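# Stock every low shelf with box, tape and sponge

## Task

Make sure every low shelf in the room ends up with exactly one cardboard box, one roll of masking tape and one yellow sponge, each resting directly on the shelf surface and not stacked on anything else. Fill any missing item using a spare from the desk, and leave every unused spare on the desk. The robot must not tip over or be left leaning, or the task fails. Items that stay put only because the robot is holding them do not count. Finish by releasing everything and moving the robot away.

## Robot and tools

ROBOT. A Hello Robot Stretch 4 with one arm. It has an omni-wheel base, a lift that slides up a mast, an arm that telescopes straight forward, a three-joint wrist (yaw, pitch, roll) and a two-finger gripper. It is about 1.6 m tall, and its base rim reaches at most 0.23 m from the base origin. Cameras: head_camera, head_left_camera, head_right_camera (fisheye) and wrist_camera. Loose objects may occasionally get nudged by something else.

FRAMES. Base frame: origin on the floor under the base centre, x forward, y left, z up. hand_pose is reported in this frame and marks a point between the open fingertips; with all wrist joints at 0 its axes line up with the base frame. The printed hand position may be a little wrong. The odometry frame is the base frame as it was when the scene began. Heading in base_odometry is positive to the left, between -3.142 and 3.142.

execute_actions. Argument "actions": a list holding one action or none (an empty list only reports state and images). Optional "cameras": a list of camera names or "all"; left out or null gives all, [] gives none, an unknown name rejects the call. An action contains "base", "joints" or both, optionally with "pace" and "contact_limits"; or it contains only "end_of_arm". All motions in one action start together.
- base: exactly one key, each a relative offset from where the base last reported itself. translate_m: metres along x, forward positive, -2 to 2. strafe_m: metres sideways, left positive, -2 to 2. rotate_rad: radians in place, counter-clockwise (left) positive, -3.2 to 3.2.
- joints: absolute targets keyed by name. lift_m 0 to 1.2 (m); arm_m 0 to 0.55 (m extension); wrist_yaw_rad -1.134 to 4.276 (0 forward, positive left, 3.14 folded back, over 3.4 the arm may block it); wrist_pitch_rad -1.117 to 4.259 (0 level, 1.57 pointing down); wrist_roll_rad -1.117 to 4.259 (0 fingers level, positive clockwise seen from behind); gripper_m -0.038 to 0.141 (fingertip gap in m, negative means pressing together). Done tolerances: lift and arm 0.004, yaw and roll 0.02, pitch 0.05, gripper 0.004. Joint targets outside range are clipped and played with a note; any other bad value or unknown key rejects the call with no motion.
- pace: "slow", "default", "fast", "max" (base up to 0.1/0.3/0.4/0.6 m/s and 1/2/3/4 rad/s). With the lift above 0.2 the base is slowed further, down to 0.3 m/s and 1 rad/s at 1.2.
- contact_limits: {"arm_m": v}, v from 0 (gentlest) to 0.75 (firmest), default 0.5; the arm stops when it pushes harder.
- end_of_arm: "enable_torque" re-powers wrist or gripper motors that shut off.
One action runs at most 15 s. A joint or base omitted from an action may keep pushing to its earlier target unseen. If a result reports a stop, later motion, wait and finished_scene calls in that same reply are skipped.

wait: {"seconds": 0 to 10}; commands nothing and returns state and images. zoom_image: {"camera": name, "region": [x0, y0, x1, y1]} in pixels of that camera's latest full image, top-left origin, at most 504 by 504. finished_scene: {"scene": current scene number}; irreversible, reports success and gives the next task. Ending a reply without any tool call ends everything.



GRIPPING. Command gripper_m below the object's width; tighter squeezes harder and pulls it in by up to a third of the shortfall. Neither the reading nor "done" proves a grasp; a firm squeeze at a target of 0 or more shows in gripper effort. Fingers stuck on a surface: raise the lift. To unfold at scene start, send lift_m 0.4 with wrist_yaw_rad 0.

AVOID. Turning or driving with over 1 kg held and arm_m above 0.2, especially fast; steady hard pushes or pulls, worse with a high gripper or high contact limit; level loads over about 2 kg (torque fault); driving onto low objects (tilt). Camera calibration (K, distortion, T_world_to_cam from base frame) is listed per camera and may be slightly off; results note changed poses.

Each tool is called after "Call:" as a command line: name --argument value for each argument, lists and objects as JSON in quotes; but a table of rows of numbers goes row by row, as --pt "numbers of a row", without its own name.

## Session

Call:
execute_actions --actions '[]'

Scene clock: 0.00 s.
base_odometry: x=+0.000 y=+0.000 heading=+0.000 (m, m, rad; odometry frame)
turned_by_wheels: +0.000 (rad since the last result)
turned_by_imu: +0.000 (rad since the last result)
base_tilt: forward=-0.2 right=+1.3 (deg)
lidar_m: 0.68 0.67 0.77 1.08 0.70 0.78 1.27 2.25 0.79 0.65 0.64 0.72
base_status: not commanded
joint_positions: lift_m=+0.146 arm_m=-0.001 wrist_yaw_rad=+3.174 wrist_pitch_rad=-0.004 wrist_roll_rad=+0.019 gripper_m=+0.057
joint_status: not commanded
motor_effort: lift_m=+19 arm_m=+0 wrist_yaw_rad=+0 wrist_pitch_rad=-6 wrist_roll_rad=+1 gripper_m=-3 wheel_0=+1 wheel_1=+0 wheel_2=+0 (%)
hand_pose: x=-0.1208 y=+0.0781 z=+0.3258 quat_wxyz=(-0.016, +0.002, +0.009, +1.000) (m; base frame)
wrist_depth_mm: - 143 222 - - 1430 1118 / - 111 141 - - 1464 788 / - 111 140 - 1708 1025 1060 / - 121 144 - 1661 1025 1060 / 146 149 - - 1618 1042 1060 / 213 1464 1160 1366 204 1008 991 / 211 931 798 148 854 798 741
pictures: head_camera, head_left_camera, head_right_camera, wrist_camera
camera_calibration (this result's frames):
wrist_camera: T_world_to_cam=[[-0.0753029, 0.995924, -0.0496427, -0.0615181], [-0.0307878, -0.0520825, -0.998168, 0.393385], [-0.996685, -0.0736365, 0.0345843, 0.101185], [0, 0, 0, 1]] pos_world=[0.108328, 0.0892067, 0.386111]
Images, in order (width x height): head_camera 420x560, head_left_camera 420x672, head_right_camera 420x672, wrist_camera 616x392.

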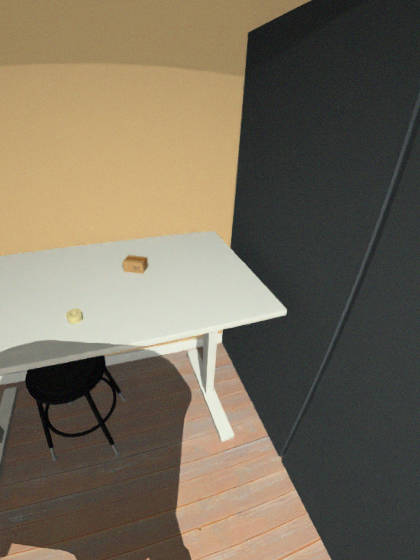

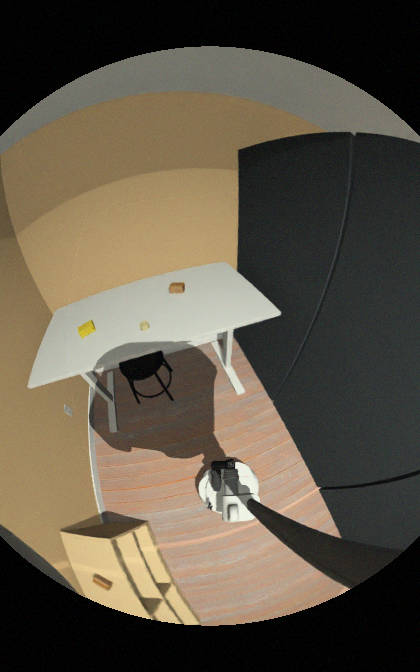

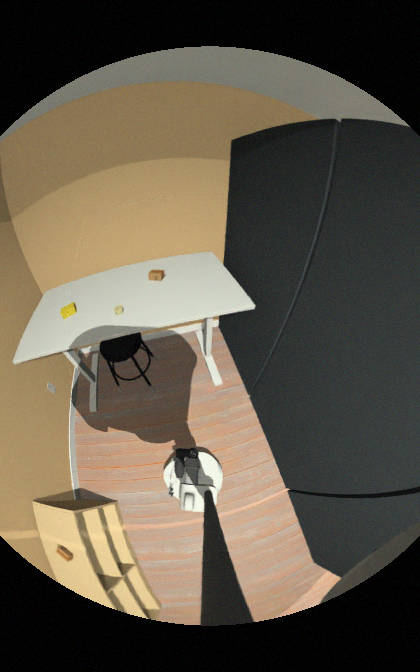

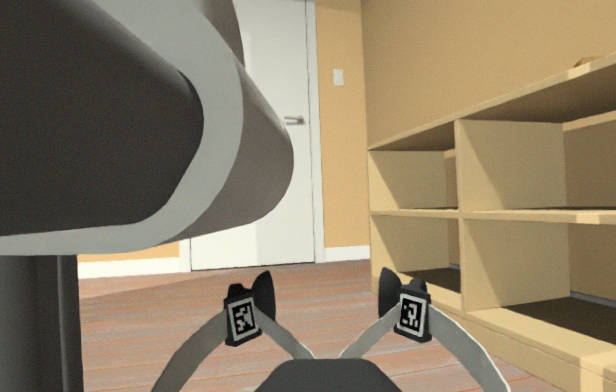

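Call:
execute_actions --actions '[{"base":{"rotate_rad":0.62},"joints":{"lift_m":1.15,"wrist_yaw_rad":0,"gripper_m":0.09},"pace":"max"}]'

Scene clock: 3.20 s.
base_odometry: x=+0.000 y=+0.000 heading=+0.620 (m, m, rad; odometry frame)
turned_by_wheels: +0.620 (rad since the last result)
turned_by_imu: +0.635 (rad since the last result)
base_tilt: forward=-0.2 right=+1.3 (deg)
lidar_m: 0.68 0.79 1.07 0.69 0.80 1.50 1.21 0.73 0.64 0.63 0.75 0.66
base_status: done
joint_positions: lift_m=+1.150 arm_m=-0.001 wrist_yaw_rad=+0.000 wrist_pitch_rad=-0.004 wrist_roll_rad=+0.019 gripper_m=+0.090
joint_status: all done
motor_effort: lift_m=+21(24) arm_m=+0(0) wrist_yaw_rad=+0(8) wrist_pitch_rad=-7(7) wrist_roll_rad=+1(1) gripper_m=-4(2) wheel_0=-2(3) wheel_1=-1(8) wheel_2=-1(11) (%)
hand_pose: x=+0.4588 y=-0.0874 z=+1.3293 quat_wxyz=(+1.000, +0.009, -0.002, +0.000) (m; base frame)
wrist_depth_mm: 1138 1430 1430 1336 1229 1118 1060 / 1118 1464 1430 1308 1205 1118 1060 / 1118 1430 1430 1308 1229 1138 1060 / 1098 1430 1430 1308 1205 1138 1078 / 1098 1397 1464 1336 1205 1118 1060 / 1078 1366 216 1308 1182 1118 1060 / 1060 1025 946 147 931 878 960
pictures: head_camera, head_left_camera, head_right_camera, wrist_camera
camera_calibration (this result's frames):
wrist_camera: T_world_to_cam=[[0.0433811, -0.997825, -0.0496415, -0.0319209], [0.0324522, 0.0510694, -0.998168, 1.3842], [0.998531, 0.0416906, 0.034597, -0.273351], [0, 0, 0, 1]] pos_world=[0.229414, -0.0911454, 1.38953]
Images, in order (width x height): head_camera 420x560, head_left_camera 420x672, head_right_camera 420x672, wrist_camera 616x392.

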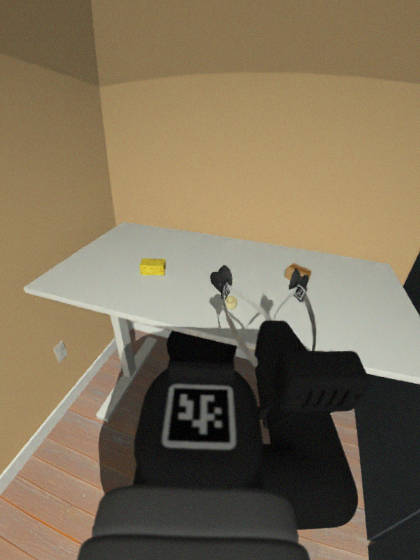

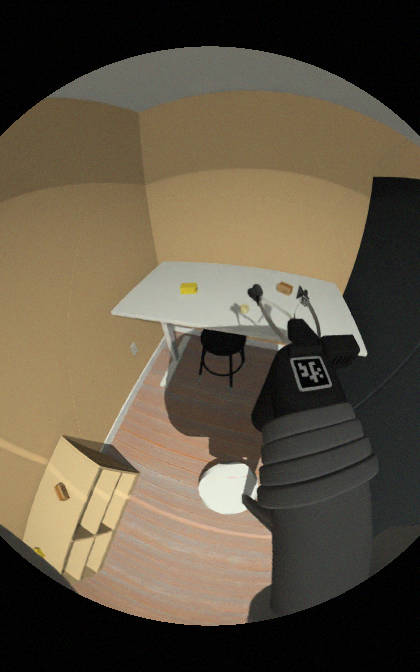

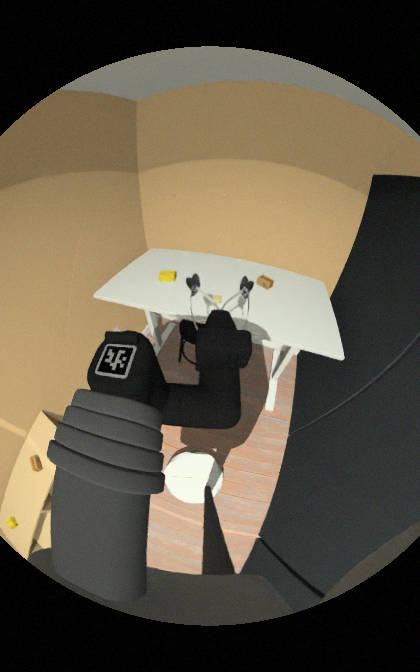

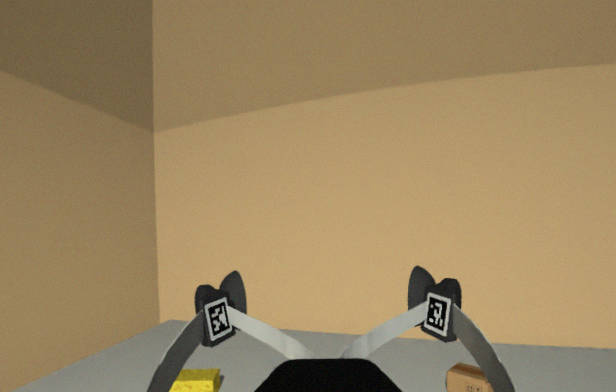

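Call:
execute_actions --actions '[{"base":{"translate_m":0.17},"joints":{"lift_m":1.19,"wrist_pitch_rad":1.57,"arm_m":0.46},"pace":"max"}]' --cameras '["wrist_camera"]'

Scene clock: 5.30 s.
base_odometry: x=+0.138 y=+0.099 heading=+0.620 (m, m, rad; odometry frame)
turned_by_wheels: +0.000 (rad since the last result)
turned_by_imu: +0.000 (rad since the last result)
base_tilt: forward=-0.2 right=+1.3 (deg)
lidar_m: 0.52 0.60 1.01 0.72 0.78 1.39 1.36 0.77 0.69 0.69 0.61 0.48
base_status: done
joint_positions: lift_m=+1.190 arm_m=+0.459 wrist_yaw_rad=+0.000 wrist_pitch_rad=+1.570 wrist_roll_rad=+0.019 gripper_m=+0.090
joint_status: all done
motor_effort: lift_m=+20(23) arm_m=+6(7) wrist_yaw_rad=-1(1) wrist_pitch_rad=+1(7) wrist_roll_rad=+1(0) gripper_m=-2(1) wheel_0=+1(4) wheel_1=+1(4) wheel_2=+0(8) (%)
hand_pose: x=+0.6303 y=-0.0874 z=+1.0797 quat_wxyz=(+0.707, +0.006, +0.707, -0.006) (m; base frame)
wrist_depth_mm: 368 362 357 355 351 347 345 / 366 364 359 355 351 347 343 / 366 364 357 355 349 347 343 / 364 359 357 351 351 347 343 / 368 362 359 355 349 345 343 / 1336 362 216 351 213 343 343 / 1336 1336 1336 148 347 343 343
pictures: wrist_camera
camera_calibration (this result's frames):
wrist_camera: T_world_to_cam=[[-0.0494732, -0.997846, -0.0430831, -0.000349878], [-0.998277, 0.0507657, -0.0294399, 0.733227], [0.0315637, 0.0415524, -0.998638, 1.28907], [0, 0, 0, 1]] pos_world=[0.691259, -0.0911358, 1.30888]
Images, in order (width x height): wrist_camera 616x392.

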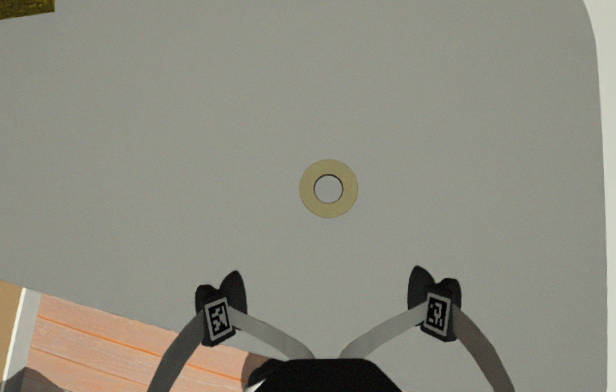

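Call:
execute_actions --actions '[{"joints":{"lift_m":1.085,"arm_m":0.523},"pace":"fast"}]' --cameras '["wrist_camera"]'

Scene clock: 6.67 s.
base_odometry: x=+0.138 y=+0.099 heading=+0.620 (m, m, rad; odometry frame)
turned_by_wheels: +0.000 (rad since the last result)
turned_by_imu: +0.000 (rad since the last result)
base_tilt: forward=-0.2 right=+1.3 (deg)
lidar_m: 0.51 0.64 1.00 0.71 0.76 1.40 1.34 0.80 0.68 0.68 0.62 0.50
base_status: not commanded
joint_positions: lift_m=+1.085 arm_m=+0.522 wrist_yaw_rad=+0.000 wrist_pitch_rad=+1.570 wrist_roll_rad=+0.019 gripper_m=+0.090
joint_status: all done
motor_effort: lift_m=+17(19) arm_m=+6(7) wrist_yaw_rad=-1(0) wrist_pitch_rad=+1(2) wrist_roll_rad=+1(0) gripper_m=-2(5) wheel_0=+1(1) wheel_1=+1(1) wheel_2=-1(0) (%)
hand_pose: x=+0.6932 y=-0.0874 z=+0.9749 quat_wxyz=(+0.707, +0.007, +0.707, -0.007) (m; base frame)
wrist_depth_mm: 258 255 253 249 248 245 242 / 258 255 252 250 247 245 242 / 257 255 252 249 246 245 242 / 257 254 251 249 246 244 242 / 257 253 251 248 246 244 242 / 257 253 216 248 214 243 242 / 256 253 250 147 244 242 240
pictures: wrist_camera
camera_calibration (this result's frames):
wrist_camera: T_world_to_cam=[[-0.0496086, -0.99784, -0.0430705, -0.00167065], [-0.998278, 0.0508902, -0.0291871, 0.792667], [0.0313159, 0.0415484, -0.998646, 1.18265], [0, 0, 0, 1]] pos_world=[0.754183, -0.0911434, 1.20412]
Images, in order (width x height): wrist_camera 616x392.

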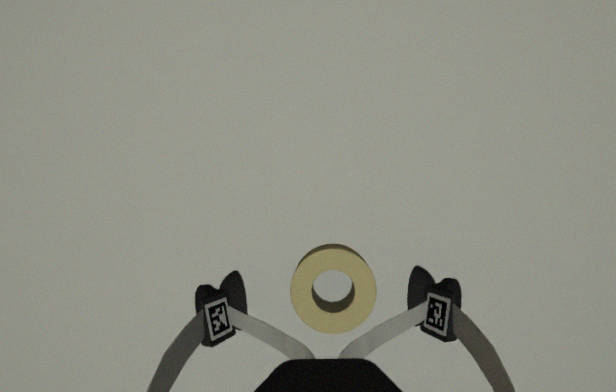

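Call:
execute_actions --actions '[{"joints":{"gripper_m":0.015,"lift_m":1.083}}]' --cameras '["wrist_camera"]'

Scene clock: 8.30 s.
base_odometry: x=+0.138 y=+0.099 heading=+0.620 (m, m, rad; odometry frame)
turned_by_wheels: +0.000 (rad since the last result)
turned_by_imu: +0.000 (rad since the last result)
base_tilt: forward=-0.2 right=+1.3 (deg)
lidar_m: 0.51 0.62 1.02 0.70 0.76 1.39 1.33 0.79 0.68 0.69 0.60 0.52
base_status: not commanded
joint_positions: lift_m=+1.083 arm_m=+0.522 wrist_yaw_rad=+0.000 wrist_pitch_rad=+1.570 wrist_roll_rad=+0.019 gripper_m=+0.015
joint_status: all done
motor_effort: lift_m=+17(16) arm_m=+6(6) wrist_yaw_rad=+0(1) wrist_pitch_rad=-1(0) wrist_roll_rad=+1(1) gripper_m=-22(24) wheel_0=+1(1) wheel_1=+0(1) wheel_2=+0(1) (%)
hand_pose: x=+0.6932 y=-0.0874 z=+0.9729 quat_wxyz=(+0.707, +0.007, +0.707, -0.007) (m; base frame)
wrist_depth_mm: 257 253 251 248 246 243 240 / 255 253 250 248 245 243 240 / 256 252 250 247 244 241 239 / 254 252 249 246 244 242 240 / 255 252 249 246 244 241 240 / 254 252 196 213 202 239 239 / 254 251 249 245 242 204 238
pictures: wrist_camera
camera_calibration (this result's frames):
wrist_camera: T_world_to_cam=[[-0.0496086, -0.99784, -0.0430705, -0.00175635], [-0.998278, 0.0508902, -0.0291872, 0.79261], [0.031316, 0.0415484, -0.998646, 1.18067], [0, 0, 0, 1]] pos_world=[0.754185, -0.0911434, 1.20212]
Images, in order (width x height): wrist_camera 616x392.

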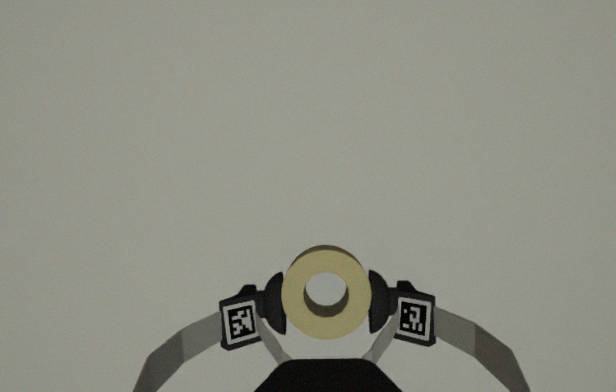

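Call:
execute_actions --actions '[{"base":{"rotate_rad":2.18},"joints":{"lift_m":1.12,"arm_m":0.2},"pace":"fast"}]' --cameras '["head_camera","head_left_camera"]'

Scene clock: 11.43 s.
base_odometry: x=+0.138 y=+0.099 heading=+2.800 (m, m, rad; odometry frame)
turned_by_wheels: +2.180 (rad since the last result)
turned_by_imu: +2.236 (rad since the last result)
base_tilt: forward=-0.2 right=+1.3 (deg)
lidar_m: 0.81 2.41 1.15 0.72 0.69 0.68 0.60 0.52 0.51 0.68 1.02 0.70
base_status: done
joint_positions: lift_m=+1.120 arm_m=+0.201 wrist_yaw_rad=+0.000 wrist_pitch_rad=+1.570 wrist_roll_rad=+0.019 gripper_m=+0.015
joint_status: all done
motor_effort: lift_m=+20(23) arm_m=-5(7) wrist_yaw_rad=-1(2) wrist_pitch_rad=+0(0) wrist_roll_rad=+1(1) gripper_m=-15(15) wheel_0=-1(3) wheel_1=+0(4) wheel_2=-1(7) (%)
hand_pose: x=+0.3722 y=-0.0874 z=+1.0097 quat_wxyz=(+0.707, +0.007, +0.707, -0.006) (m; base frame)
wrist_depth_mm: 1308 1281 1255 1229 891 615 891 / 1281 1229 1255 1255 1138 1205 1025 / 1281 1255 1255 1255 1205 1205 1160 / 1281 1255 1255 1205 1229 1205 1205 / 1308 1255 1255 1255 1229 1229 1182 / 1255 1281 196 213 203 1182 1205 / 1229 1255 1025 1008 1205 683 1205
pictures: head_camera, head_left_camera
Images, in order (width x height): head_camera 420x560, head_left_camera 420x672.

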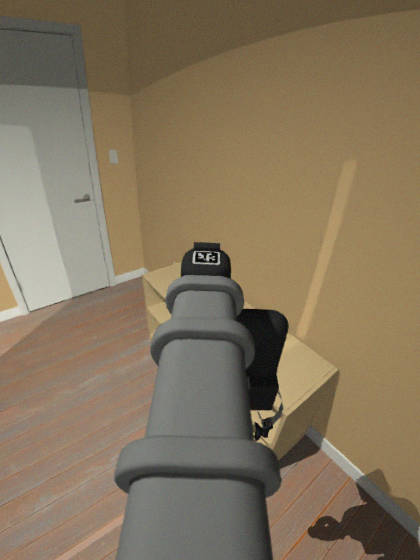

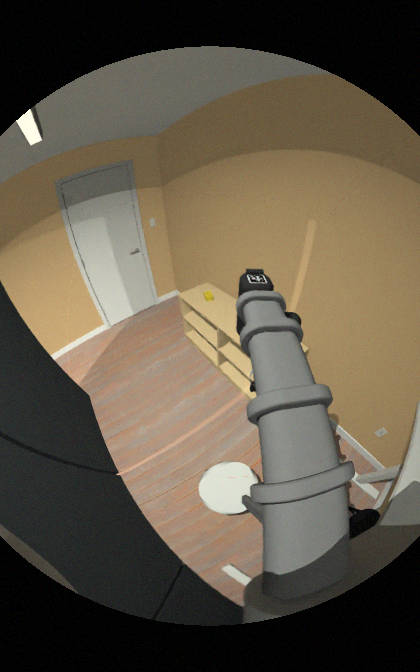

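Call:
execute_actions --actions '[{"base":{"translate_m":0.46},"joints":{"lift_m":0.83,"arm_m":0.54},"pace":"max"}]' --cameras '["head_camera","wrist_camera"]'

Scene clock: 14.53 s.
base_odometry: x=-0.295 y=+0.253 heading=+2.800 (m, m, rad; odometry frame)
turned_by_wheels: +0.000 (rad since the last result)
turned_by_imu: +0.001 (rad since the last result)
base_tilt: forward=-0.2 right=+1.3 (deg)
lidar_m: 0.44 0.95 2.06 1.07 0.96 0.95 0.98 0.88 0.89 0.81 0.35 0.32
base_status: done
joint_positions: lift_m=+0.830 arm_m=+0.539 wrist_yaw_rad=+0.000 wrist_pitch_rad=+1.570 wrist_roll_rad=+0.019 gripper_m=+0.015
joint_status: all done
motor_effort: lift_m=+18(19) arm_m=+6(6) wrist_yaw_rad=-1(1) wrist_pitch_rad=+1(1) wrist_roll_rad=+1(1) gripper_m=-19(17) wheel_0=-1(5) wheel_1=-1(4) wheel_2=+2(10) (%)
hand_pose: x=+0.7102 y=-0.0874 z=+0.7198 quat_wxyz=(+0.707, +0.006, +0.707, -0.006) (m; base frame)
wrist_depth_mm: 347 342 338 336 330 330 283 / 345 342 338 334 330 327 322 / 343 340 338 336 329 327 325 / 976 340 338 332 330 327 324 / 976 340 338 332 329 325 324 / 976 960 195 213 202 325 324 / 976 960 334 332 329 245 322
pictures: head_camera, wrist_camera
camera_calibration (this result's frames):
wrist_camera: T_world_to_cam=[[-0.0495629, -0.997842, -0.0430734, -0.0118418], [-0.998278, 0.0508469, -0.0292444, 0.802279], [0.0313715, 0.0415498, -0.998644, 0.927347], [0, 0, 0, 1]] pos_world=[0.771218, -0.0911408, 0.949042]
Images, in order (width x height): head_camera 420x560, wrist_camera 616x392.

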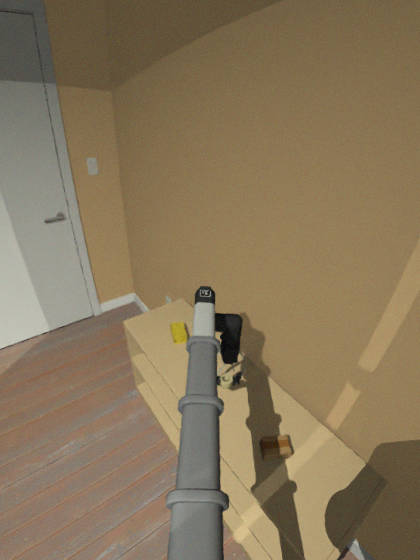

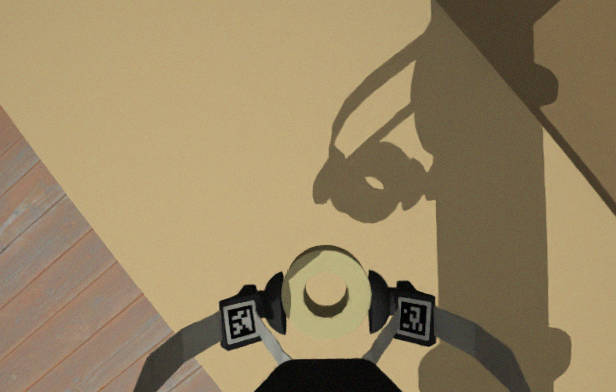

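Call:
execute_actions --actions '[{"joints":{"lift_m":0.744},"pace":"fast"}]' --cameras '[]'

Call:
execute_actions --actions '[{"joints":{"gripper_m":0.085}}]' --cameras '["wrist_camera"]'

Call:
execute_actions --actions '[{"joints":{"lift_m":0.77,"arm_m":0.0},"pace":"max"}]' --cameras '["head_camera"]'

Scene clock: 16.07 s.
base_odometry: x=-0.295 y=+0.253 heading=+2.800 (m, m, rad; odometry frame)
turned_by_wheels: +0.000 (rad since the last result)
turned_by_imu: +0.000 (rad since the last result)
base_tilt: forward=-0.2 right=+1.3 (deg)
lidar_m: 0.46 0.92 2.07 1.07 0.97 0.98 0.98 0.88 0.87 0.79 0.33 0.33
base_status: not commanded
joint_positions: lift_m=+0.744 arm_m=+0.539 wrist_yaw_rad=+0.000 wrist_pitch_rad=+1.570 wrist_roll_rad=+0.019 gripper_m=+0.015
joint_status: all done
motor_effort: lift_m=+17(17) arm_m=+6(6) wrist_yaw_rad=-1(1) wrist_pitch_rad=+0(0) wrist_roll_rad=+0(0) gripper_m=-17(17) wheel_0=-1(1) wheel_1=-2(1) wheel_2=+2(2) (%)
hand_pose: x=+0.7102 y=-0.0874 z=+0.6339 quat_wxyz=(+0.707, +0.006, +0.707, -0.006) (m; base frame)
wrist_depth_mm: 256 254 251 248 246 243 242 / 256 255 251 248 245 243 241 / 256 254 251 248 246 243 241 / 256 253 251 248 245 242 241 / 256 252 250 247 245 243 240 / 891 251 196 213 203 241 240 / 891 252 248 245 244 205 239
pictures: none
No camera images: the call's "cameras" was empty. Leave "cameras" out to get every camera's image.

Scene clock: 17.57 s.
base_odometry: x=-0.295 y=+0.253 heading=+2.800 (m, m, rad; odometry frame)
turned_by_wheels: +0.000 (rad since the last result)
turned_by_imu: +0.000 (rad since the last result)
base_tilt: forward=-0.2 right=+1.3 (deg)
lidar_m: 0.47 0.97 2.05 1.07 0.96 0.97 0.98 0.88 0.89 0.81 0.33 0.35
base_status: not commanded
joint_positions: lift_m=+0.744 arm_m=+0.539 wrist_yaw_rad=+0.000 wrist_pitch_rad=+1.570 wrist_roll_rad=+0.019 gripper_m=+0.085
joint_status: all done
motor_effort: lift_m=+17(17) arm_m=+6(5) wrist_yaw_rad=-1(1) wrist_pitch_rad=+0(0) wrist_roll_rad=+1(1) gripper_m=-4(18) wheel_0=-1(1) wheel_1=-1(1) wheel_2=+2(2) (%)
hand_pose: x=+0.7102 y=-0.0874 z=+0.6339 quat_wxyz=(+0.707, +0.006, +0.707, -0.006) (m; base frame)
wrist_depth_mm: 257 254 251 248 247 244 242 / 256 254 251 248 246 243 241 / 256 254 251 248 246 243 241 / 255 253 250 247 246 242 240 / 256 253 250 246 244 241 240 / 878 252 216 235 216 241 239 / 891 253 249 148 244 240 240
pictures: wrist_camera
camera_calibration (this result's frames):
wrist_camera: T_world_to_cam=[[-0.0495737, -0.997841, -0.0430734, -0.0155362], [-0.998278, 0.0508578, -0.0292443, 0.799768], [0.0313718, 0.0415494, -0.998644, 0.841512], [0, 0, 0, 1]] pos_world=[0.77122, -0.0911414, 0.86309]
Images, in order (width x height): wrist_camera 616x392.

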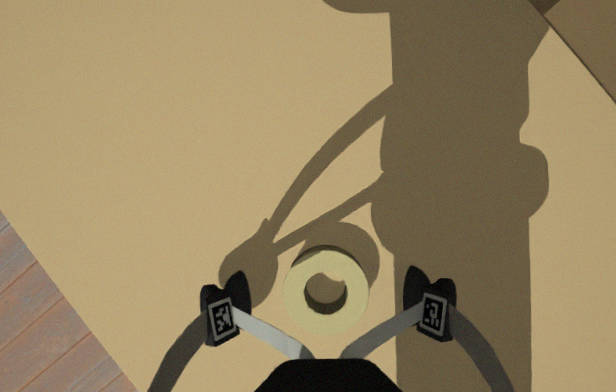

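Scene clock: 19.60 s.
base_odometry: x=-0.295 y=+0.253 heading=+2.800 (m, m, rad; odometry frame)
turned_by_wheels: +0.000 (rad since the last result)
turned_by_imu: +0.000 (rad since the last result)
base_tilt: forward=-0.2 right=+1.3 (deg)
lidar_m: 0.45 0.96 2.05 1.06 0.95 0.98 0.97 0.87 0.87 0.78 0.35 0.35
base_status: not commanded
joint_positions: lift_m=+0.770 arm_m=+0.001 wrist_yaw_rad=+0.000 wrist_pitch_rad=+1.570 wrist_roll_rad=+0.019 gripper_m=+0.085
joint_status: all done
motor_effort: lift_m=+20(24) arm_m=-5(6) wrist_yaw_rad=+0(1) wrist_pitch_rad=-2(2) wrist_roll_rad=+1(1) gripper_m=+0(4) wheel_0=-1(1) wheel_1=-1(1) wheel_2=+2(2) (%)
hand_pose: x=+0.1720 y=-0.0874 z=+0.6596 quat_wxyz=(+0.707, +0.007, +0.707, -0.007) (m; base frame)
wrist_depth_mm: 931 904 891 809 535 272 268 / 917 917 904 878 535 286 268 / 917 917 891 891 798 525 268 / 917 917 891 891 866 530 436 / 917 904 683 676 866 854 854 / 917 904 215 661 215 866 854 / 904 904 676 148 878 866 866
pictures: head_camera
Images, in order (width x height): head_camera 420x560.

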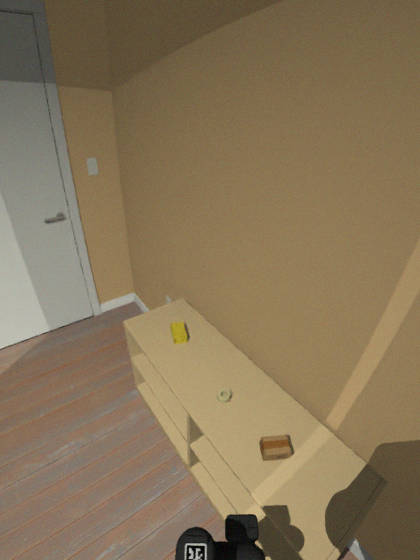

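Call:
execute_actions --actions '[{"base":{"rotate_rad":1.13},"joints":{"lift_m":0.42},"pace":"max"}]' --cameras '["head_camera"]'

Scene clock: 21.63 s.
base_odometry: x=-0.295 y=+0.253 heading=-2.354 (m, m, rad; odometry frame)
turned_by_wheels: +1.130 (rad since the last result)
turned_by_imu: +1.159 (rad since the last result)
base_tilt: forward=-0.2 right=+1.3 (deg)
lidar_m: 1.43 1.04 0.95 0.99 0.93 0.88 0.90 0.78 0.34 0.36 0.48 1.19
base_status: done
joint_positions: lift_m=+0.420 arm_m=+0.001 wrist_yaw_rad=+0.000 wrist_pitch_rad=+1.570 wrist_roll_rad=+0.019 gripper_m=+0.085
joint_status: all done
motor_effort: lift_m=+18(18) arm_m=-5(6) wrist_yaw_rad=-1(1) wrist_pitch_rad=+0(0) wrist_roll_rad=+0(1) gripper_m=-2(0) wheel_0=-2(3) wheel_1=+0(6) wheel_2=+2(9) (%)
hand_pose: x=+0.1721 y=-0.0874 z=+0.3098 quat_wxyz=(+0.707, +0.007, +0.707, -0.007) (m; base frame)
wrist_depth_mm: 559 554 544 539 535 525 521 / 554 554 549 535 525 525 521 / 554 549 544 535 530 525 521 / 554 549 544 535 535 521 517 / 559 554 332 327 525 525 521 / 549 329 216 322 216 521 517 / 445 325 322 148 317 521 508
pictures: head_camera
Images, in order (width x height): head_camera 420x560.

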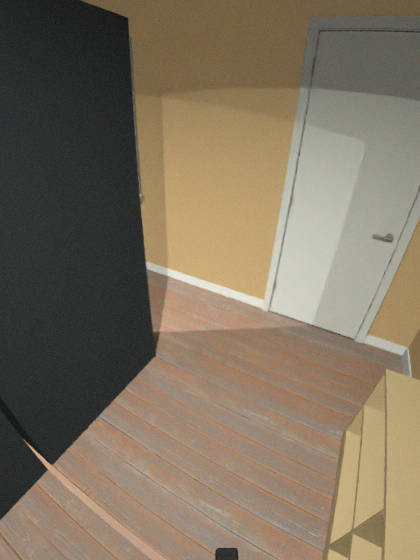

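Call:
execute_actions --actions '[{"base":{"translate_m":1.78},"pace":"max"}]' --cameras '["head_left_camera"]'

Scene clock: 26.70 s.
base_odometry: x=-1.551 y=-1.009 heading=-2.354 (m, m, rad; odometry frame)
turned_by_wheels: +0.000 (rad since the last result)
turned_by_imu: +0.004 (rad since the last result)
base_tilt: forward=-0.2 right=+1.3 (deg)
lidar_m: 0.51 0.66 1.55 0.71 0.49 0.51 1.76 1.27 1.50 0.68 0.50 0.48
base_status: done
joint_positions: lift_m=+0.420 arm_m=+0.001 wrist_yaw_rad=+0.000 wrist_pitch_rad=+1.570 wrist_roll_rad=+0.019 gripper_m=+0.085
joint_status: not commanded
motor_effort: lift_m=+18(18) arm_m=-5(5) wrist_yaw_rad=+0(1) wrist_pitch_rad=+0(0) wrist_roll_rad=+0(1) gripper_m=-2(1) wheel_0=-1(4) wheel_1=-1(5) wheel_2=+1(13) (%)
hand_pose: x=+0.1721 y=-0.0874 z=+0.3098 quat_wxyz=(+0.707, +0.007, +0.707, -0.007) (m; base frame)
wrist_depth_mm: 554 544 539 535 477 415 364 / 549 549 539 539 530 508 436 / 559 544 544 539 535 525 521 / 559 549 544 535 535 525 521 / 554 549 332 329 530 525 521 / 549 329 216 320 216 525 521 / 442 327 322 147 317 521 517
pictures: head_left_camera
Images, in order (width x height): head_left_camera 420x672.

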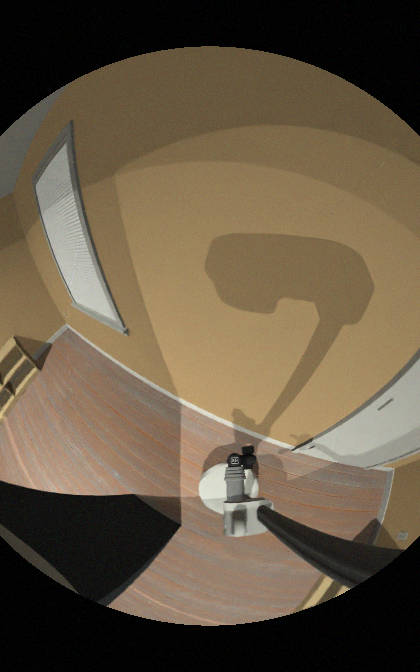

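Call:
execute_actions --actions '[{"base":{"rotate_rad":1.11},"pace":"max"}]' --cameras '["head_camera"]'

Call:
zoom_image --camera "head_camera" --region '[20, 170, 220, 290]'

Scene clock: 28.30 s.
base_odometry: x=-1.551 y=-1.009 heading=-1.244 (m, m, rad; odometry frame)
turned_by_wheels: +1.110 (rad since the last result)
turned_by_imu: +1.139 (rad since the last result)
base_tilt: forward=-0.2 right=+1.3 (deg)
lidar_m: 2.20 0.65 0.49 0.60 1.67 1.27 1.56 0.63 0.50 0.47 0.51 0.72
base_status: done
joint_positions: lift_m=+0.420 arm_m=+0.001 wrist_yaw_rad=+0.000 wrist_pitch_rad=+1.570 wrist_roll_rad=+0.019 gripper_m=+0.085
joint_status: not commanded
motor_effort: lift_m=+18(18) arm_m=-5(5) wrist_yaw_rad=-1(0) wrist_pitch_rad=+1(1) wrist_roll_rad=+0(0) gripper_m=-1(4) wheel_0=+0(9) wheel_1=+1(7) wheel_2=-1(11) (%)
hand_pose: x=+0.1721 y=-0.0874 z=+0.3098 quat_wxyz=(+0.707, +0.007, +0.707, -0.007) (m; base frame)
wrist_depth_mm: 559 549 544 539 535 530 521 / 554 544 549 539 530 525 521 / 554 554 539 535 530 525 521 / 559 549 544 539 530 521 521 / 554 544 330 327 525 525 517 / 554 329 216 320 216 521 521 / 445 327 322 148 315 517 521
pictures: head_camera
Images, in order (width x height): head_camera 420x560.

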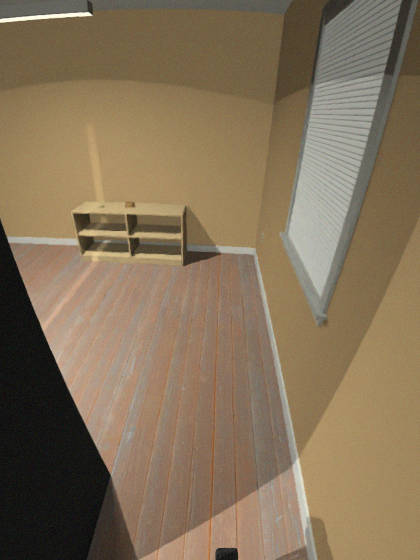

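Region (20, 170, 220, 290) of head_camera's 420x560 image, scaled by 2.520, with more detail than that image has; it fills the top 302 rows of this view, and the rest is white.

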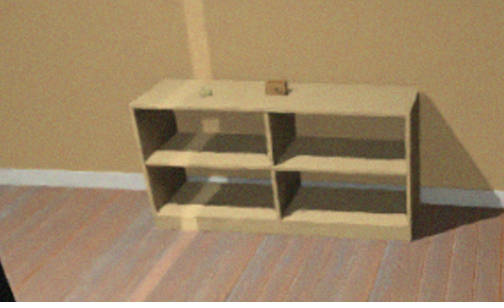

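Call:
execute_actions --actions '[{"base":{"rotate_rad":1.93},"pace":"max"}]' --cameras '["head_camera"]'

Scene clock: 30.37 s.
base_odometry: x=-1.551 y=-1.009 heading=+0.686 (m, m, rad; odometry frame)
turned_by_wheels: +1.930 (rad since the last result)
turned_by_imu: +1.980 (rad since the last result)
base_tilt: forward=-0.2 right=+1.3 (deg)
lidar_m: 1.92 1.29 1.27 0.76 0.51 0.46 0.45 0.63 1.25 0.75 0.48 0.49
base_status: done
joint_positions: lift_m=+0.420 arm_m=+0.001 wrist_yaw_rad=+0.000 wrist_pitch_rad=+1.570 wrist_roll_rad=+0.019 gripper_m=+0.085
joint_status: not commanded
motor_effort: lift_m=+19(19) arm_m=-5(5) wrist_yaw_rad=-1(1) wrist_pitch_rad=+0(1) wrist_roll_rad=+2(0) gripper_m=-1(1) wheel_0=-1(9) wheel_1=+1(9) wheel_2=+0(12) (%)
hand_pose: x=+0.1722 y=-0.0874 z=+0.3097 quat_wxyz=(+0.707, +0.006, +0.707, -0.006) (m; base frame)
wrist_depth_mm: 559 549 544 539 530 525 379 / 559 549 544 539 530 525 439 / 554 554 544 539 530 530 517 / 554 544 539 535 530 530 521 / 554 544 330 327 530 525 521 / 549 329 215 320 216 521 521 / 442 325 322 147 319 525 517
pictures: head_camera
Images, in order (width x height): head_camera 420x560.

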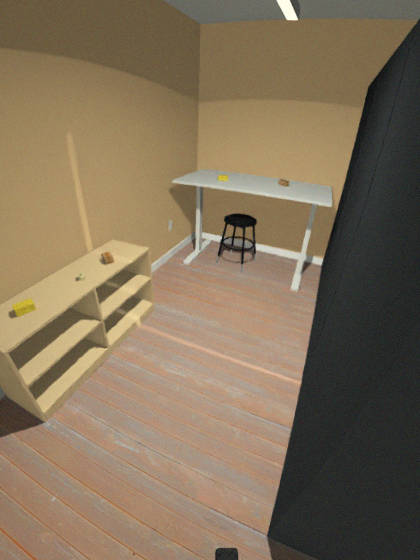

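Call:
execute_actions --actions '[{"base":{"translate_m":2.0},"joints":{"lift_m":1.2,"arm_m":0.5,"wrist_roll_rad":1.6,"gripper_m":0.105},"pace":"max"}]' --cameras '["head_camera","wrist_camera"]'

Scene clock: 36.00 s.
base_odometry: x=-0.003 y=+0.258 heading=+0.686 (m, m, rad; odometry frame)
turned_by_wheels: +0.000 (rad since the last result)
turned_by_imu: +0.005 (rad since the last result)
base_tilt: forward=-0.2 right=+1.3 (deg)
lidar_m: 0.63 0.78 0.76 0.45 0.49 1.13 1.54 0.99 0.93 0.95 0.68 0.58
base_status: done
joint_positions: lift_m=+1.200 arm_m=+0.499 wrist_yaw_rad=+0.000 wrist_pitch_rad=+1.570 wrist_roll_rad=+1.599 gripper_m=+0.105
joint_status: all done
motor_effort: lift_m=+20(24) arm_m=+6(6) wrist_yaw_rad=-1(1) wrist_pitch_rad=+1(1) wrist_roll_rad=+2(7) gripper_m=-1(1) wheel_0=+0(4) wheel_1=+0(5) wheel_2=+1(12) (%)
hand_pose: x=+0.6703 y=-0.0874 z=+1.0897 quat_wxyz=(+0.493, +0.507, +0.493, -0.507) (m; base frame)
wrist_depth_mm: 377 373 370 368 366 1281 1281 / 377 373 370 366 364 1281 1308 / 373 373 368 366 1281 1281 1308 / 327 370 366 364 1281 1281 1078 / 329 370 366 364 1281 1098 1060 / 370 368 217 362 1281 1060 1078 / 370 368 366 149 1308 1255 1255
pictures: head_camera, wrist_camera
camera_calibration (this result's frames):
wrist_camera: T_world_to_cam=[[-0.997239, 0.0597505, -0.0440945, 0.730897], [0.0610304, 0.997735, -0.0282746, 0.144912], [0.0423052, -0.0308877, -0.998627, 1.28426], [0, 0, 0, 1]] pos_world=[0.665704, -0.148587, 1.31882]
Images, in order (width x height): head_camera 420x560, wrist_camera 616x392.

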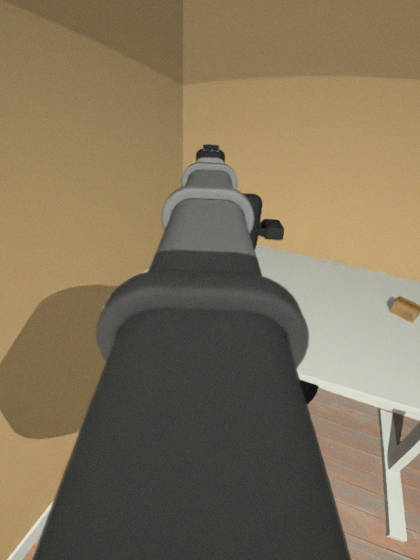

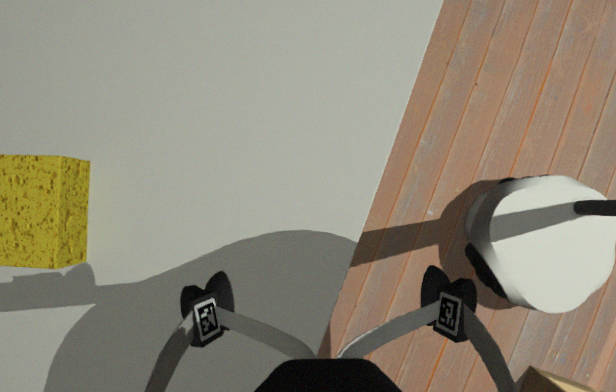

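Call:
execute_actions --actions '[{"base":{"translate_m":0.22},"joints":{"lift_m":1.16,"arm_m":0.54,"wrist_roll_rad":1.68},"pace":"max"}]' --cameras '["wrist_camera"]'

Scene clock: 38.37 s.
base_odometry: x=+0.167 y=+0.398 heading=+0.686 (m, m, rad; odometry frame)
turned_by_wheels: +0.000 (rad since the last result)
turned_by_imu: +0.000 (rad since the last result)
base_tilt: forward=-0.2 right=+1.3 (deg)
lidar_m: 0.42 0.56 0.66 0.64 0.49 0.89 1.66 1.11 1.01 0.73 0.46 0.41
base_status: done
joint_positions: lift_m=+1.160 arm_m=+0.539 wrist_yaw_rad=+0.000 wrist_pitch_rad=+1.570 wrist_roll_rad=+1.679 gripper_m=+0.105
joint_status: all done
motor_effort: lift_m=+19(18) arm_m=+6(6) wrist_yaw_rad=+0(1) wrist_pitch_rad=+1(1) wrist_roll_rad=+2(5) gripper_m=-3(1) wheel_0=+0(6) wheel_1=-1(4) wheel_2=+1(9) (%)
hand_pose: x=+0.7102 y=-0.0874 z=+1.0498 quat_wxyz=(+0.472, +0.527, +0.472, -0.526) (m; base frame)
wrist_depth_mm: 336 334 330 327 325 324 320 / 336 332 330 329 324 322 319 / 332 330 329 281 322 320 320 / 334 329 327 279 322 320 317 / 330 330 327 278 320 319 315 / 330 329 217 320 322 317 315 / 329 327 324 150 317 315 314
pictures: wrist_camera
camera_calibration (this result's frames):
wrist_camera: T_world_to_cam=[[-0.989295, 0.13918, -0.0438691, 0.769995], [0.140485, 0.98968, -0.0282205, 0.084159], [0.0394887, -0.0340813, -0.998639, 1.24446], [0, 0, 0, 1]] pos_world=[0.700787, -0.148045, 1.27892]
Images, in order (width x height): wrist_camera 616x392.

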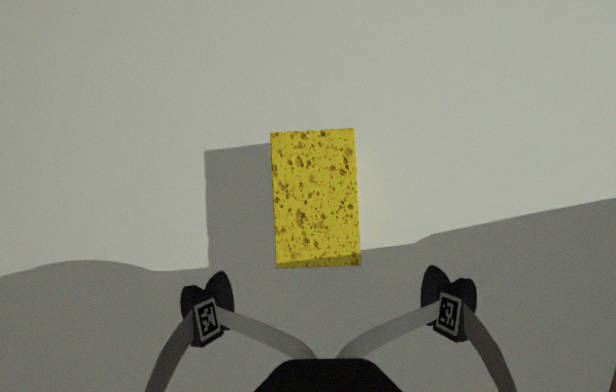

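Call:
execute_actions --actions '[{"base":{"strafe_m":-0.054},"joints":{"lift_m":1.09},"pace":"fast"}]' --cameras '[]'

Call:
execute_actions --actions '[{"joints":{"gripper_m":0.025}}]' --cameras '["wrist_camera"]'

Scene clock: 39.70 s.
base_odometry: x=+0.201 y=+0.356 heading=+0.686 (m, m, rad; odometry frame)
turned_by_wheels: +0.000 (rad since the last result)
turned_by_imu: +0.000 (rad since the last result)
base_tilt: forward=-0.2 right=+1.3 (deg)
lidar_m: 0.39 0.50 0.72 0.68 0.54 1.00 1.59 1.06 0.95 0.68 0.43 0.39
base_status: done
joint_positions: lift_m=+1.090 arm_m=+0.539 wrist_yaw_rad=+0.000 wrist_pitch_rad=+1.570 wrist_roll_rad=+1.679 gripper_m=+0.105
joint_status: all done
motor_effort: lift_m=+17(17) arm_m=+6(6) wrist_yaw_rad=-1(1) wrist_pitch_rad=+1(0) wrist_roll_rad=+3(3) gripper_m=-3(1) wheel_0=+1(9) wheel_1=+1(6) wheel_2=+0(0) (%)
hand_pose: x=+0.7102 y=-0.0874 z=+0.9799 quat_wxyz=(+0.472, +0.527, +0.472, -0.526) (m; base frame)
wrist_depth_mm: 263 259 257 256 253 253 252 / 262 259 258 256 254 251 250 / 262 257 257 254 253 251 249 / 259 258 256 254 252 251 248 / 259 257 255 208 251 249 248 / 258 257 217 208 207 247 247 / 258 256 253 149 249 248 246
pictures: none
No camera images: the call's "cameras" was empty. Leave "cameras" out to get every camera's image.

Scene clock: 41.33 s.
base_odometry: x=+0.201 y=+0.356 heading=+0.686 (m, m, rad; odometry frame)
turned_by_wheels: +0.000 (rad since the last result)
turned_by_imu: +0.000 (rad since the last result)
base_tilt: forward=-0.3 right=+1.3 (deg)
lidar_m: 0.40 0.51 0.73 0.70 0.56 0.98 1.57 1.05 0.96 0.68 0.43 0.38
base_status: not commanded
joint_positions: lift_m=+1.090 arm_m=+0.539 wrist_yaw_rad=+0.000 wrist_pitch_rad=+1.570 wrist_roll_rad=+1.679 gripper_m=+0.025
joint_status: all done
motor_effort: lift_m=+17(17) arm_m=+6(6) wrist_yaw_rad=-1(1) wrist_pitch_rad=-1(0) wrist_roll_rad=+2(3) gripper_m=-19(20) wheel_0=+1(1) wheel_1=+1(1) wheel_2=+0(0) (%)
hand_pose: x=+0.7102 y=-0.0874 z=+0.9799 quat_wxyz=(+0.472, +0.527, +0.472, -0.526) (m; base frame)
wrist_depth_mm: 263 260 258 257 254 252 250 / 264 260 257 256 254 252 249 / 262 259 257 255 252 251 249 / 260 258 256 253 252 250 248 / 260 257 255 198 250 249 249 / 259 256 210 198 196 249 248 / 257 256 254 196 249 247 246
pictures: wrist_camera
camera_calibration (this result's frames):
wrist_camera: T_world_to_cam=[[-0.989295, 0.139181, -0.0438691, 0.766937], [0.140487, 0.98968, -0.0282205, 0.0821853], [0.0394886, -0.0340814, -0.998639, 1.17469], [0, 0, 0, 1]] pos_world=[0.700794, -0.148045, 1.20905]
Images, in order (width x height): wrist_camera 616x392.

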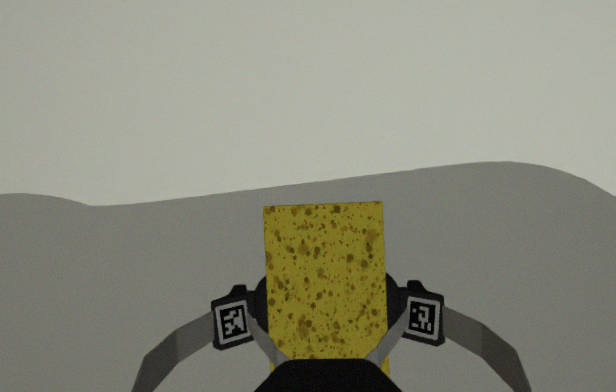

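Call:
execute_actions --actions '[{"base":{"translate_m":-0.25},"joints":{"lift_m":1.11,"arm_m":0.0},"pace":"max"}]' --cameras '[]'

Call:
execute_actions --actions '[{"base":{"rotate_rad":-0.06},"joints":{"lift_m":0.6},"pace":"max"}]' --cameras '[]'

Call:
execute_actions --actions '[{"base":{"translate_m":-1.94},"joints":{"lift_m":0.42},"pace":"max"}]' --cameras '["head_right_camera"]'

Scene clock: 47.93 s.
base_odometry: x=+0.008 y=+0.198 heading=+0.686 (m, m, rad; odometry frame)
turned_by_wheels: +0.000 (rad since the last result)
turned_by_imu: -0.001 (rad since the last result)
base_tilt: forward=-0.2 right=+1.3 (deg)
lidar_m: 0.65 0.81 0.82 0.48 0.62 1.26 1.44 0.93 0.87 0.88 0.68 0.60
base_status: done
joint_positions: lift_m=+1.110 arm_m=+0.001 wrist_yaw_rad=+0.000 wrist_pitch_rad=+1.570 wrist_roll_rad=+1.680 gripper_m=+0.025
joint_status: all done
motor_effort: lift_m=+21(22) arm_m=-5(7) wrist_yaw_rad=+1(2) wrist_pitch_rad=+0(1) wrist_roll_rad=+1(2) gripper_m=-21(17) wheel_0=+0(6) wheel_1=+2(5) wheel_2=-1(11) (%)
hand_pose: x=+0.1720 y=-0.0874 z=+0.9996 quat_wxyz=(+0.472, +0.527, +0.472, -0.526) (m; base frame)
wrist_depth_mm: 1281 1281 1229 1229 1229 1229 1205 / 1255 1281 1255 1255 1205 1205 1205 / 1255 1255 1229 1229 1229 1229 1205 / 1255 1229 1229 1229 1008 1205 480 / 1255 1255 1255 198 991 1205 1182 / 1255 1229 209 198 196 1205 1182 / 1229 1205 1229 196 1205 1205 1182
pictures: none
No camera images: the call's "cameras" was empty. Leave "cameras" out to get every camera's image.

Scene clock: 49.77 s.
base_odometry: x=+0.008 y=+0.198 heading=+0.627 (m, m, rad; odometry frame)
turned_by_wheels: -0.060 (rad since the last result)
turned_by_imu: -0.062 (rad since the last result)
base_tilt: forward=-0.2 right=+1.3 (deg)
lidar_m: 0.63 0.75 0.82 0.48 0.55 1.10 1.55 0.96 0.86 0.88 0.71 0.63
base_status: done
joint_positions: lift_m=+0.600 arm_m=+0.001 wrist_yaw_rad=+0.000 wrist_pitch_rad=+1.570 wrist_roll_rad=+1.680 gripper_m=+0.025
joint_status: all done
motor_effort: lift_m=+18(19) arm_m=-5(5) wrist_yaw_rad=-1(1) wrist_pitch_rad=+1(1) wrist_roll_rad=+2(2) gripper_m=-16(19) wheel_0=+3(3) wheel_1=+1(4) wheel_2=+1(5) (%)
hand_pose: x=+0.1721 y=-0.0874 z=+0.4898 quat_wxyz=(+0.472, +0.527, +0.472, -0.526) (m; base frame)
wrist_depth_mm: 741 741 732 732 715 715 699 / 741 732 723 723 715 707 707 / 723 723 723 723 715 707 707 / 741 732 732 707 496 492 449 / 741 732 723 198 496 492 488 / 741 723 210 198 196 484 488 / 732 723 715 196 488 488 484
pictures: none
No camera images: the call's "cameras" was empty. Leave "cameras" out to get every camera's image.

Scene clock: 55.37 s.
base_odometry: x=-1.564 y=-0.940 heading=+0.627 (m, m, rad; odometry frame)
turned_by_wheels: +0.000 (rad since the last result)
turned_by_imu: -0.006 (rad since the last result)
base_tilt: forward=-0.3 right=+1.3 (deg)
lidar_m: 2.01 1.24 1.19 0.85 0.53 0.48 0.48 0.58 1.16 0.82 0.50 0.50
base_status: done
joint_positions: lift_m=+0.420 arm_m=+0.001 wrist_yaw_rad=+0.000 wrist_pitch_rad=+1.570 wrist_roll_rad=+1.680 gripper_m=+0.025
joint_status: all done
motor_effort: lift_m=+19(19) arm_m=-5(5) wrist_yaw_rad=+0(1) wrist_pitch_rad=+0(1) wrist_roll_rad=+1(2) gripper_m=-14(18) wheel_0=+0(6) wheel_1=+0(5) wheel_2=+1(12) (%)
hand_pose: x=+0.1721 y=-0.0874 z=+0.3098 quat_wxyz=(+0.472, +0.527, +0.472, -0.526) (m; base frame)
wrist_depth_mm: 469 469 549 549 539 530 530 / 554 549 544 544 535 530 525 / 554 544 544 535 539 324 319 / 549 549 539 535 319 317 314 / 554 539 539 198 315 317 312 / 549 544 209 198 196 314 312 / 544 539 535 197 315 310 309
pictures: head_right_camera
Images, in order (width x height): head_right_camera 420x672.

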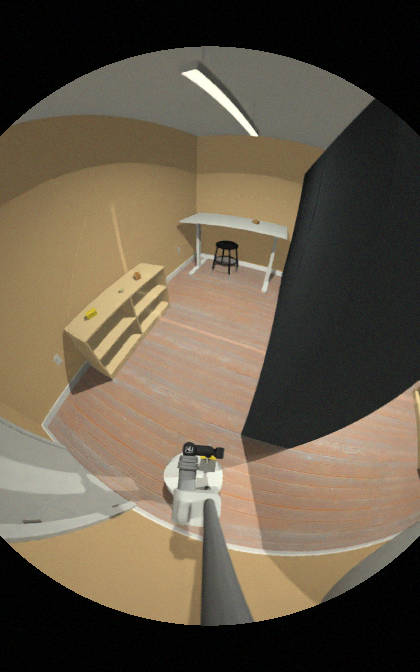

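Call:
execute_actions --actions '[{"base":{"rotate_rad":-1.71},"pace":"max"}]' --cameras '["head_camera"]'

Scene clock: 57.33 s.
base_odometry: x=-1.564 y=-0.940 heading=-1.083 (m, m, rad; odometry frame)
turned_by_wheels: -1.710 (rad since the last result)
turned_by_imu: -1.755 (rad since the last result)
base_tilt: forward=-0.2 right=+1.3 (deg)
lidar_m: 2.87 0.56 0.50 2.49 1.39 1.22 1.08 0.54 0.47 0.48 0.55 0.92
base_status: done
joint_positions: lift_m=+0.420 arm_m=+0.001 wrist_yaw_rad=+0.000 wrist_pitch_rad=+1.570 wrist_roll_rad=+1.680 gripper_m=+0.025
joint_status: not commanded
motor_effort: lift_m=+19(19) arm_m=-5(5) wrist_yaw_rad=-1(1) wrist_pitch_rad=+0(0) wrist_roll_rad=+2(2) gripper_m=-17(15) wheel_0=+0(2) wheel_1=-1(10) wheel_2=+0(10) (%)
hand_pose: x=+0.1721 y=-0.0874 z=+0.3097 quat_wxyz=(+0.472, +0.527, +0.472, -0.526) (m; base frame)
wrist_depth_mm: 554 554 549 544 539 530 530 / 559 549 544 539 539 535 530 / 554 544 544 544 530 324 320 / 554 544 539 539 320 319 312 / 544 544 544 198 315 315 312 / 549 549 209 198 196 312 312 / 549 539 539 196 315 312 309
pictures: head_camera
Images, in order (width x height): head_camera 420x560.

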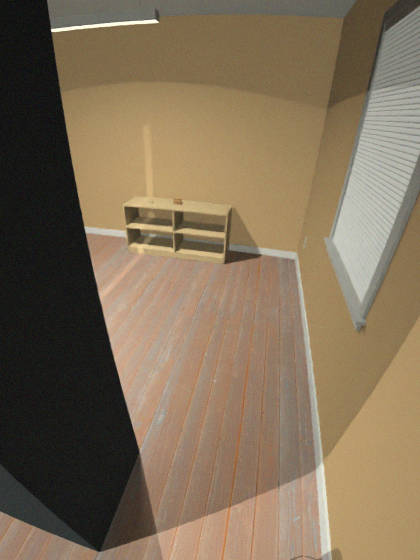

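Call:
execute_actions --actions '[{"base":{"translate_m":2.0},"joints":{"lift_m":0.8,"arm_m":0.45,"wrist_roll_rad":1.75},"pace":"max"}]' --cameras '["head_camera","head_left_camera"]'

Scene clock: 62.87 s.
base_odometry: x=-0.627 y=-2.707 heading=-1.084 (m, m, rad; odometry frame)
turned_by_wheels: +0.000 (rad since the last result)
turned_by_imu: +0.005 (rad since the last result)
base_tilt: forward=-0.2 right=+1.3 (deg)
lidar_m: 0.83 0.95 2.27 2.46 1.59 1.31 1.33 1.06 0.84 0.86 0.99 1.25
base_status: done
joint_positions: lift_m=+0.800 arm_m=+0.449 wrist_yaw_rad=+0.000 wrist_pitch_rad=+1.570 wrist_roll_rad=+1.750 gripper_m=+0.025
joint_status: all done
motor_effort: lift_m=+21(25) arm_m=+5(8) wrist_yaw_rad=-1(1) wrist_pitch_rad=+1(1) wrist_roll_rad=+2(6) gripper_m=-19(18) wheel_0=-1(6) wheel_1=+0(6) wheel_2=-1(15) (%)
hand_pose: x=+0.6203 y=-0.0874 z=+0.6896 quat_wxyz=(+0.454, +0.543, +0.453, -0.542) (m; base frame)
wrist_depth_mm: 854 946 917 917 904 917 904 / 866 931 917 917 917 891 904 / 866 931 917 917 904 904 831 / 325 580 917 904 904 891 683 / 449 574 891 198 891 891 699 / 449 574 210 198 196 891 878 / 449 574 831 196 878 904 878
pictures: head_camera, head_left_camera
Images, in order (width x height): head_camera 420x560, head_left_camera 420x672.

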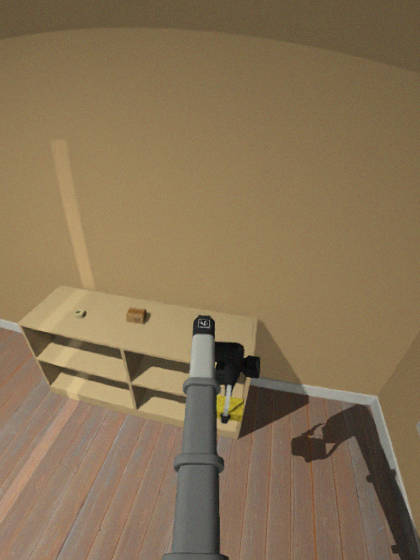

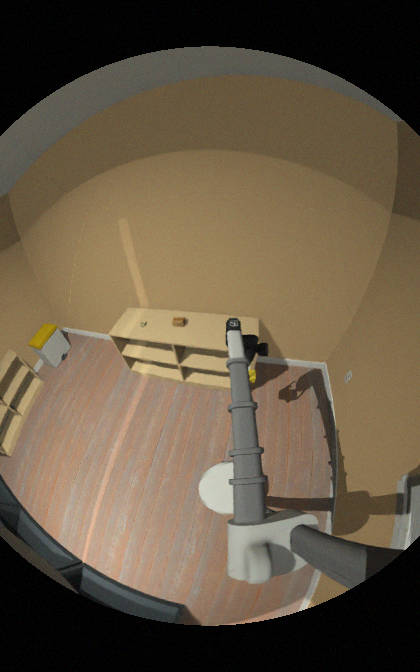

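Call:
execute_actions --actions '[{"base":{"translate_m":0.31},"joints":{"lift_m":0.775,"arm_m":0.55},"pace":"max"}]' --cameras '["wrist_camera"]'

Scene clock: 65.13 s.
base_odometry: x=-0.482 y=-2.981 heading=-1.083 (m, m, rad; odometry frame)
turned_by_wheels: +0.000 (rad since the last result)
turned_by_imu: +0.001 (rad since the last result)
base_tilt: forward=-0.2 right=+1.3 (deg)
lidar_m: 0.53 0.63 1.02 2.42 1.95 1.61 1.63 1.10 0.95 0.94 1.06 0.55
base_status: done
joint_positions: lift_m=+0.775 arm_m=+0.548 wrist_yaw_rad=+0.000 wrist_pitch_rad=+1.570 wrist_roll_rad=+1.750 gripper_m=+0.025
joint_status: all done
motor_effort: lift_m=+18(19) arm_m=+6(7) wrist_yaw_rad=-1(1) wrist_pitch_rad=+1(1) wrist_roll_rad=+2(2) gripper_m=-21(19) wheel_0=+0(5) wheel_1=+0(5) wheel_2=+1(12) (%)
hand_pose: x=+0.7195 y=-0.0874 z=+0.6648 quat_wxyz=(+0.454, +0.543, +0.453, -0.542) (m; base frame)
wrist_depth_mm: 319 462 820 904 891 891 866 / 298 286 285 282 279 277 866 / 294 285 282 279 279 274 831 / 296 285 282 279 277 274 732 / 296 283 281 198 274 274 768 / 296 281 209 198 196 272 854 / 296 281 278 196 274 272 866
pictures: wrist_camera
camera_calibration (this result's frames):
wrist_camera: T_world_to_cam=[[-0.977101, 0.208215, -0.0438087, 0.759563], [0.209541, 0.977394, -0.0281725, 0.0211915], [0.0369524, -0.0367071, -0.998643, 0.861276], [0, 0, 0, 1]] pos_world=[0.705904, -0.14725, 0.893979]
Images, in order (width x height): wrist_camera 616x392.

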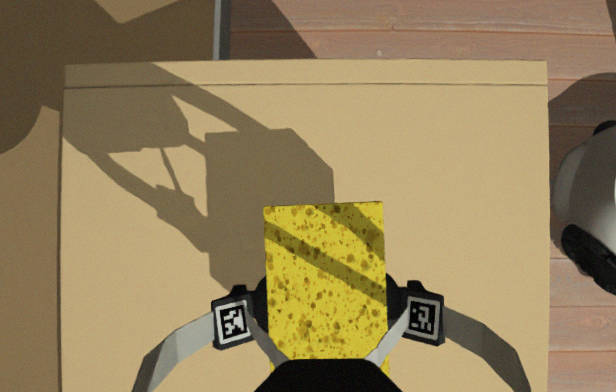

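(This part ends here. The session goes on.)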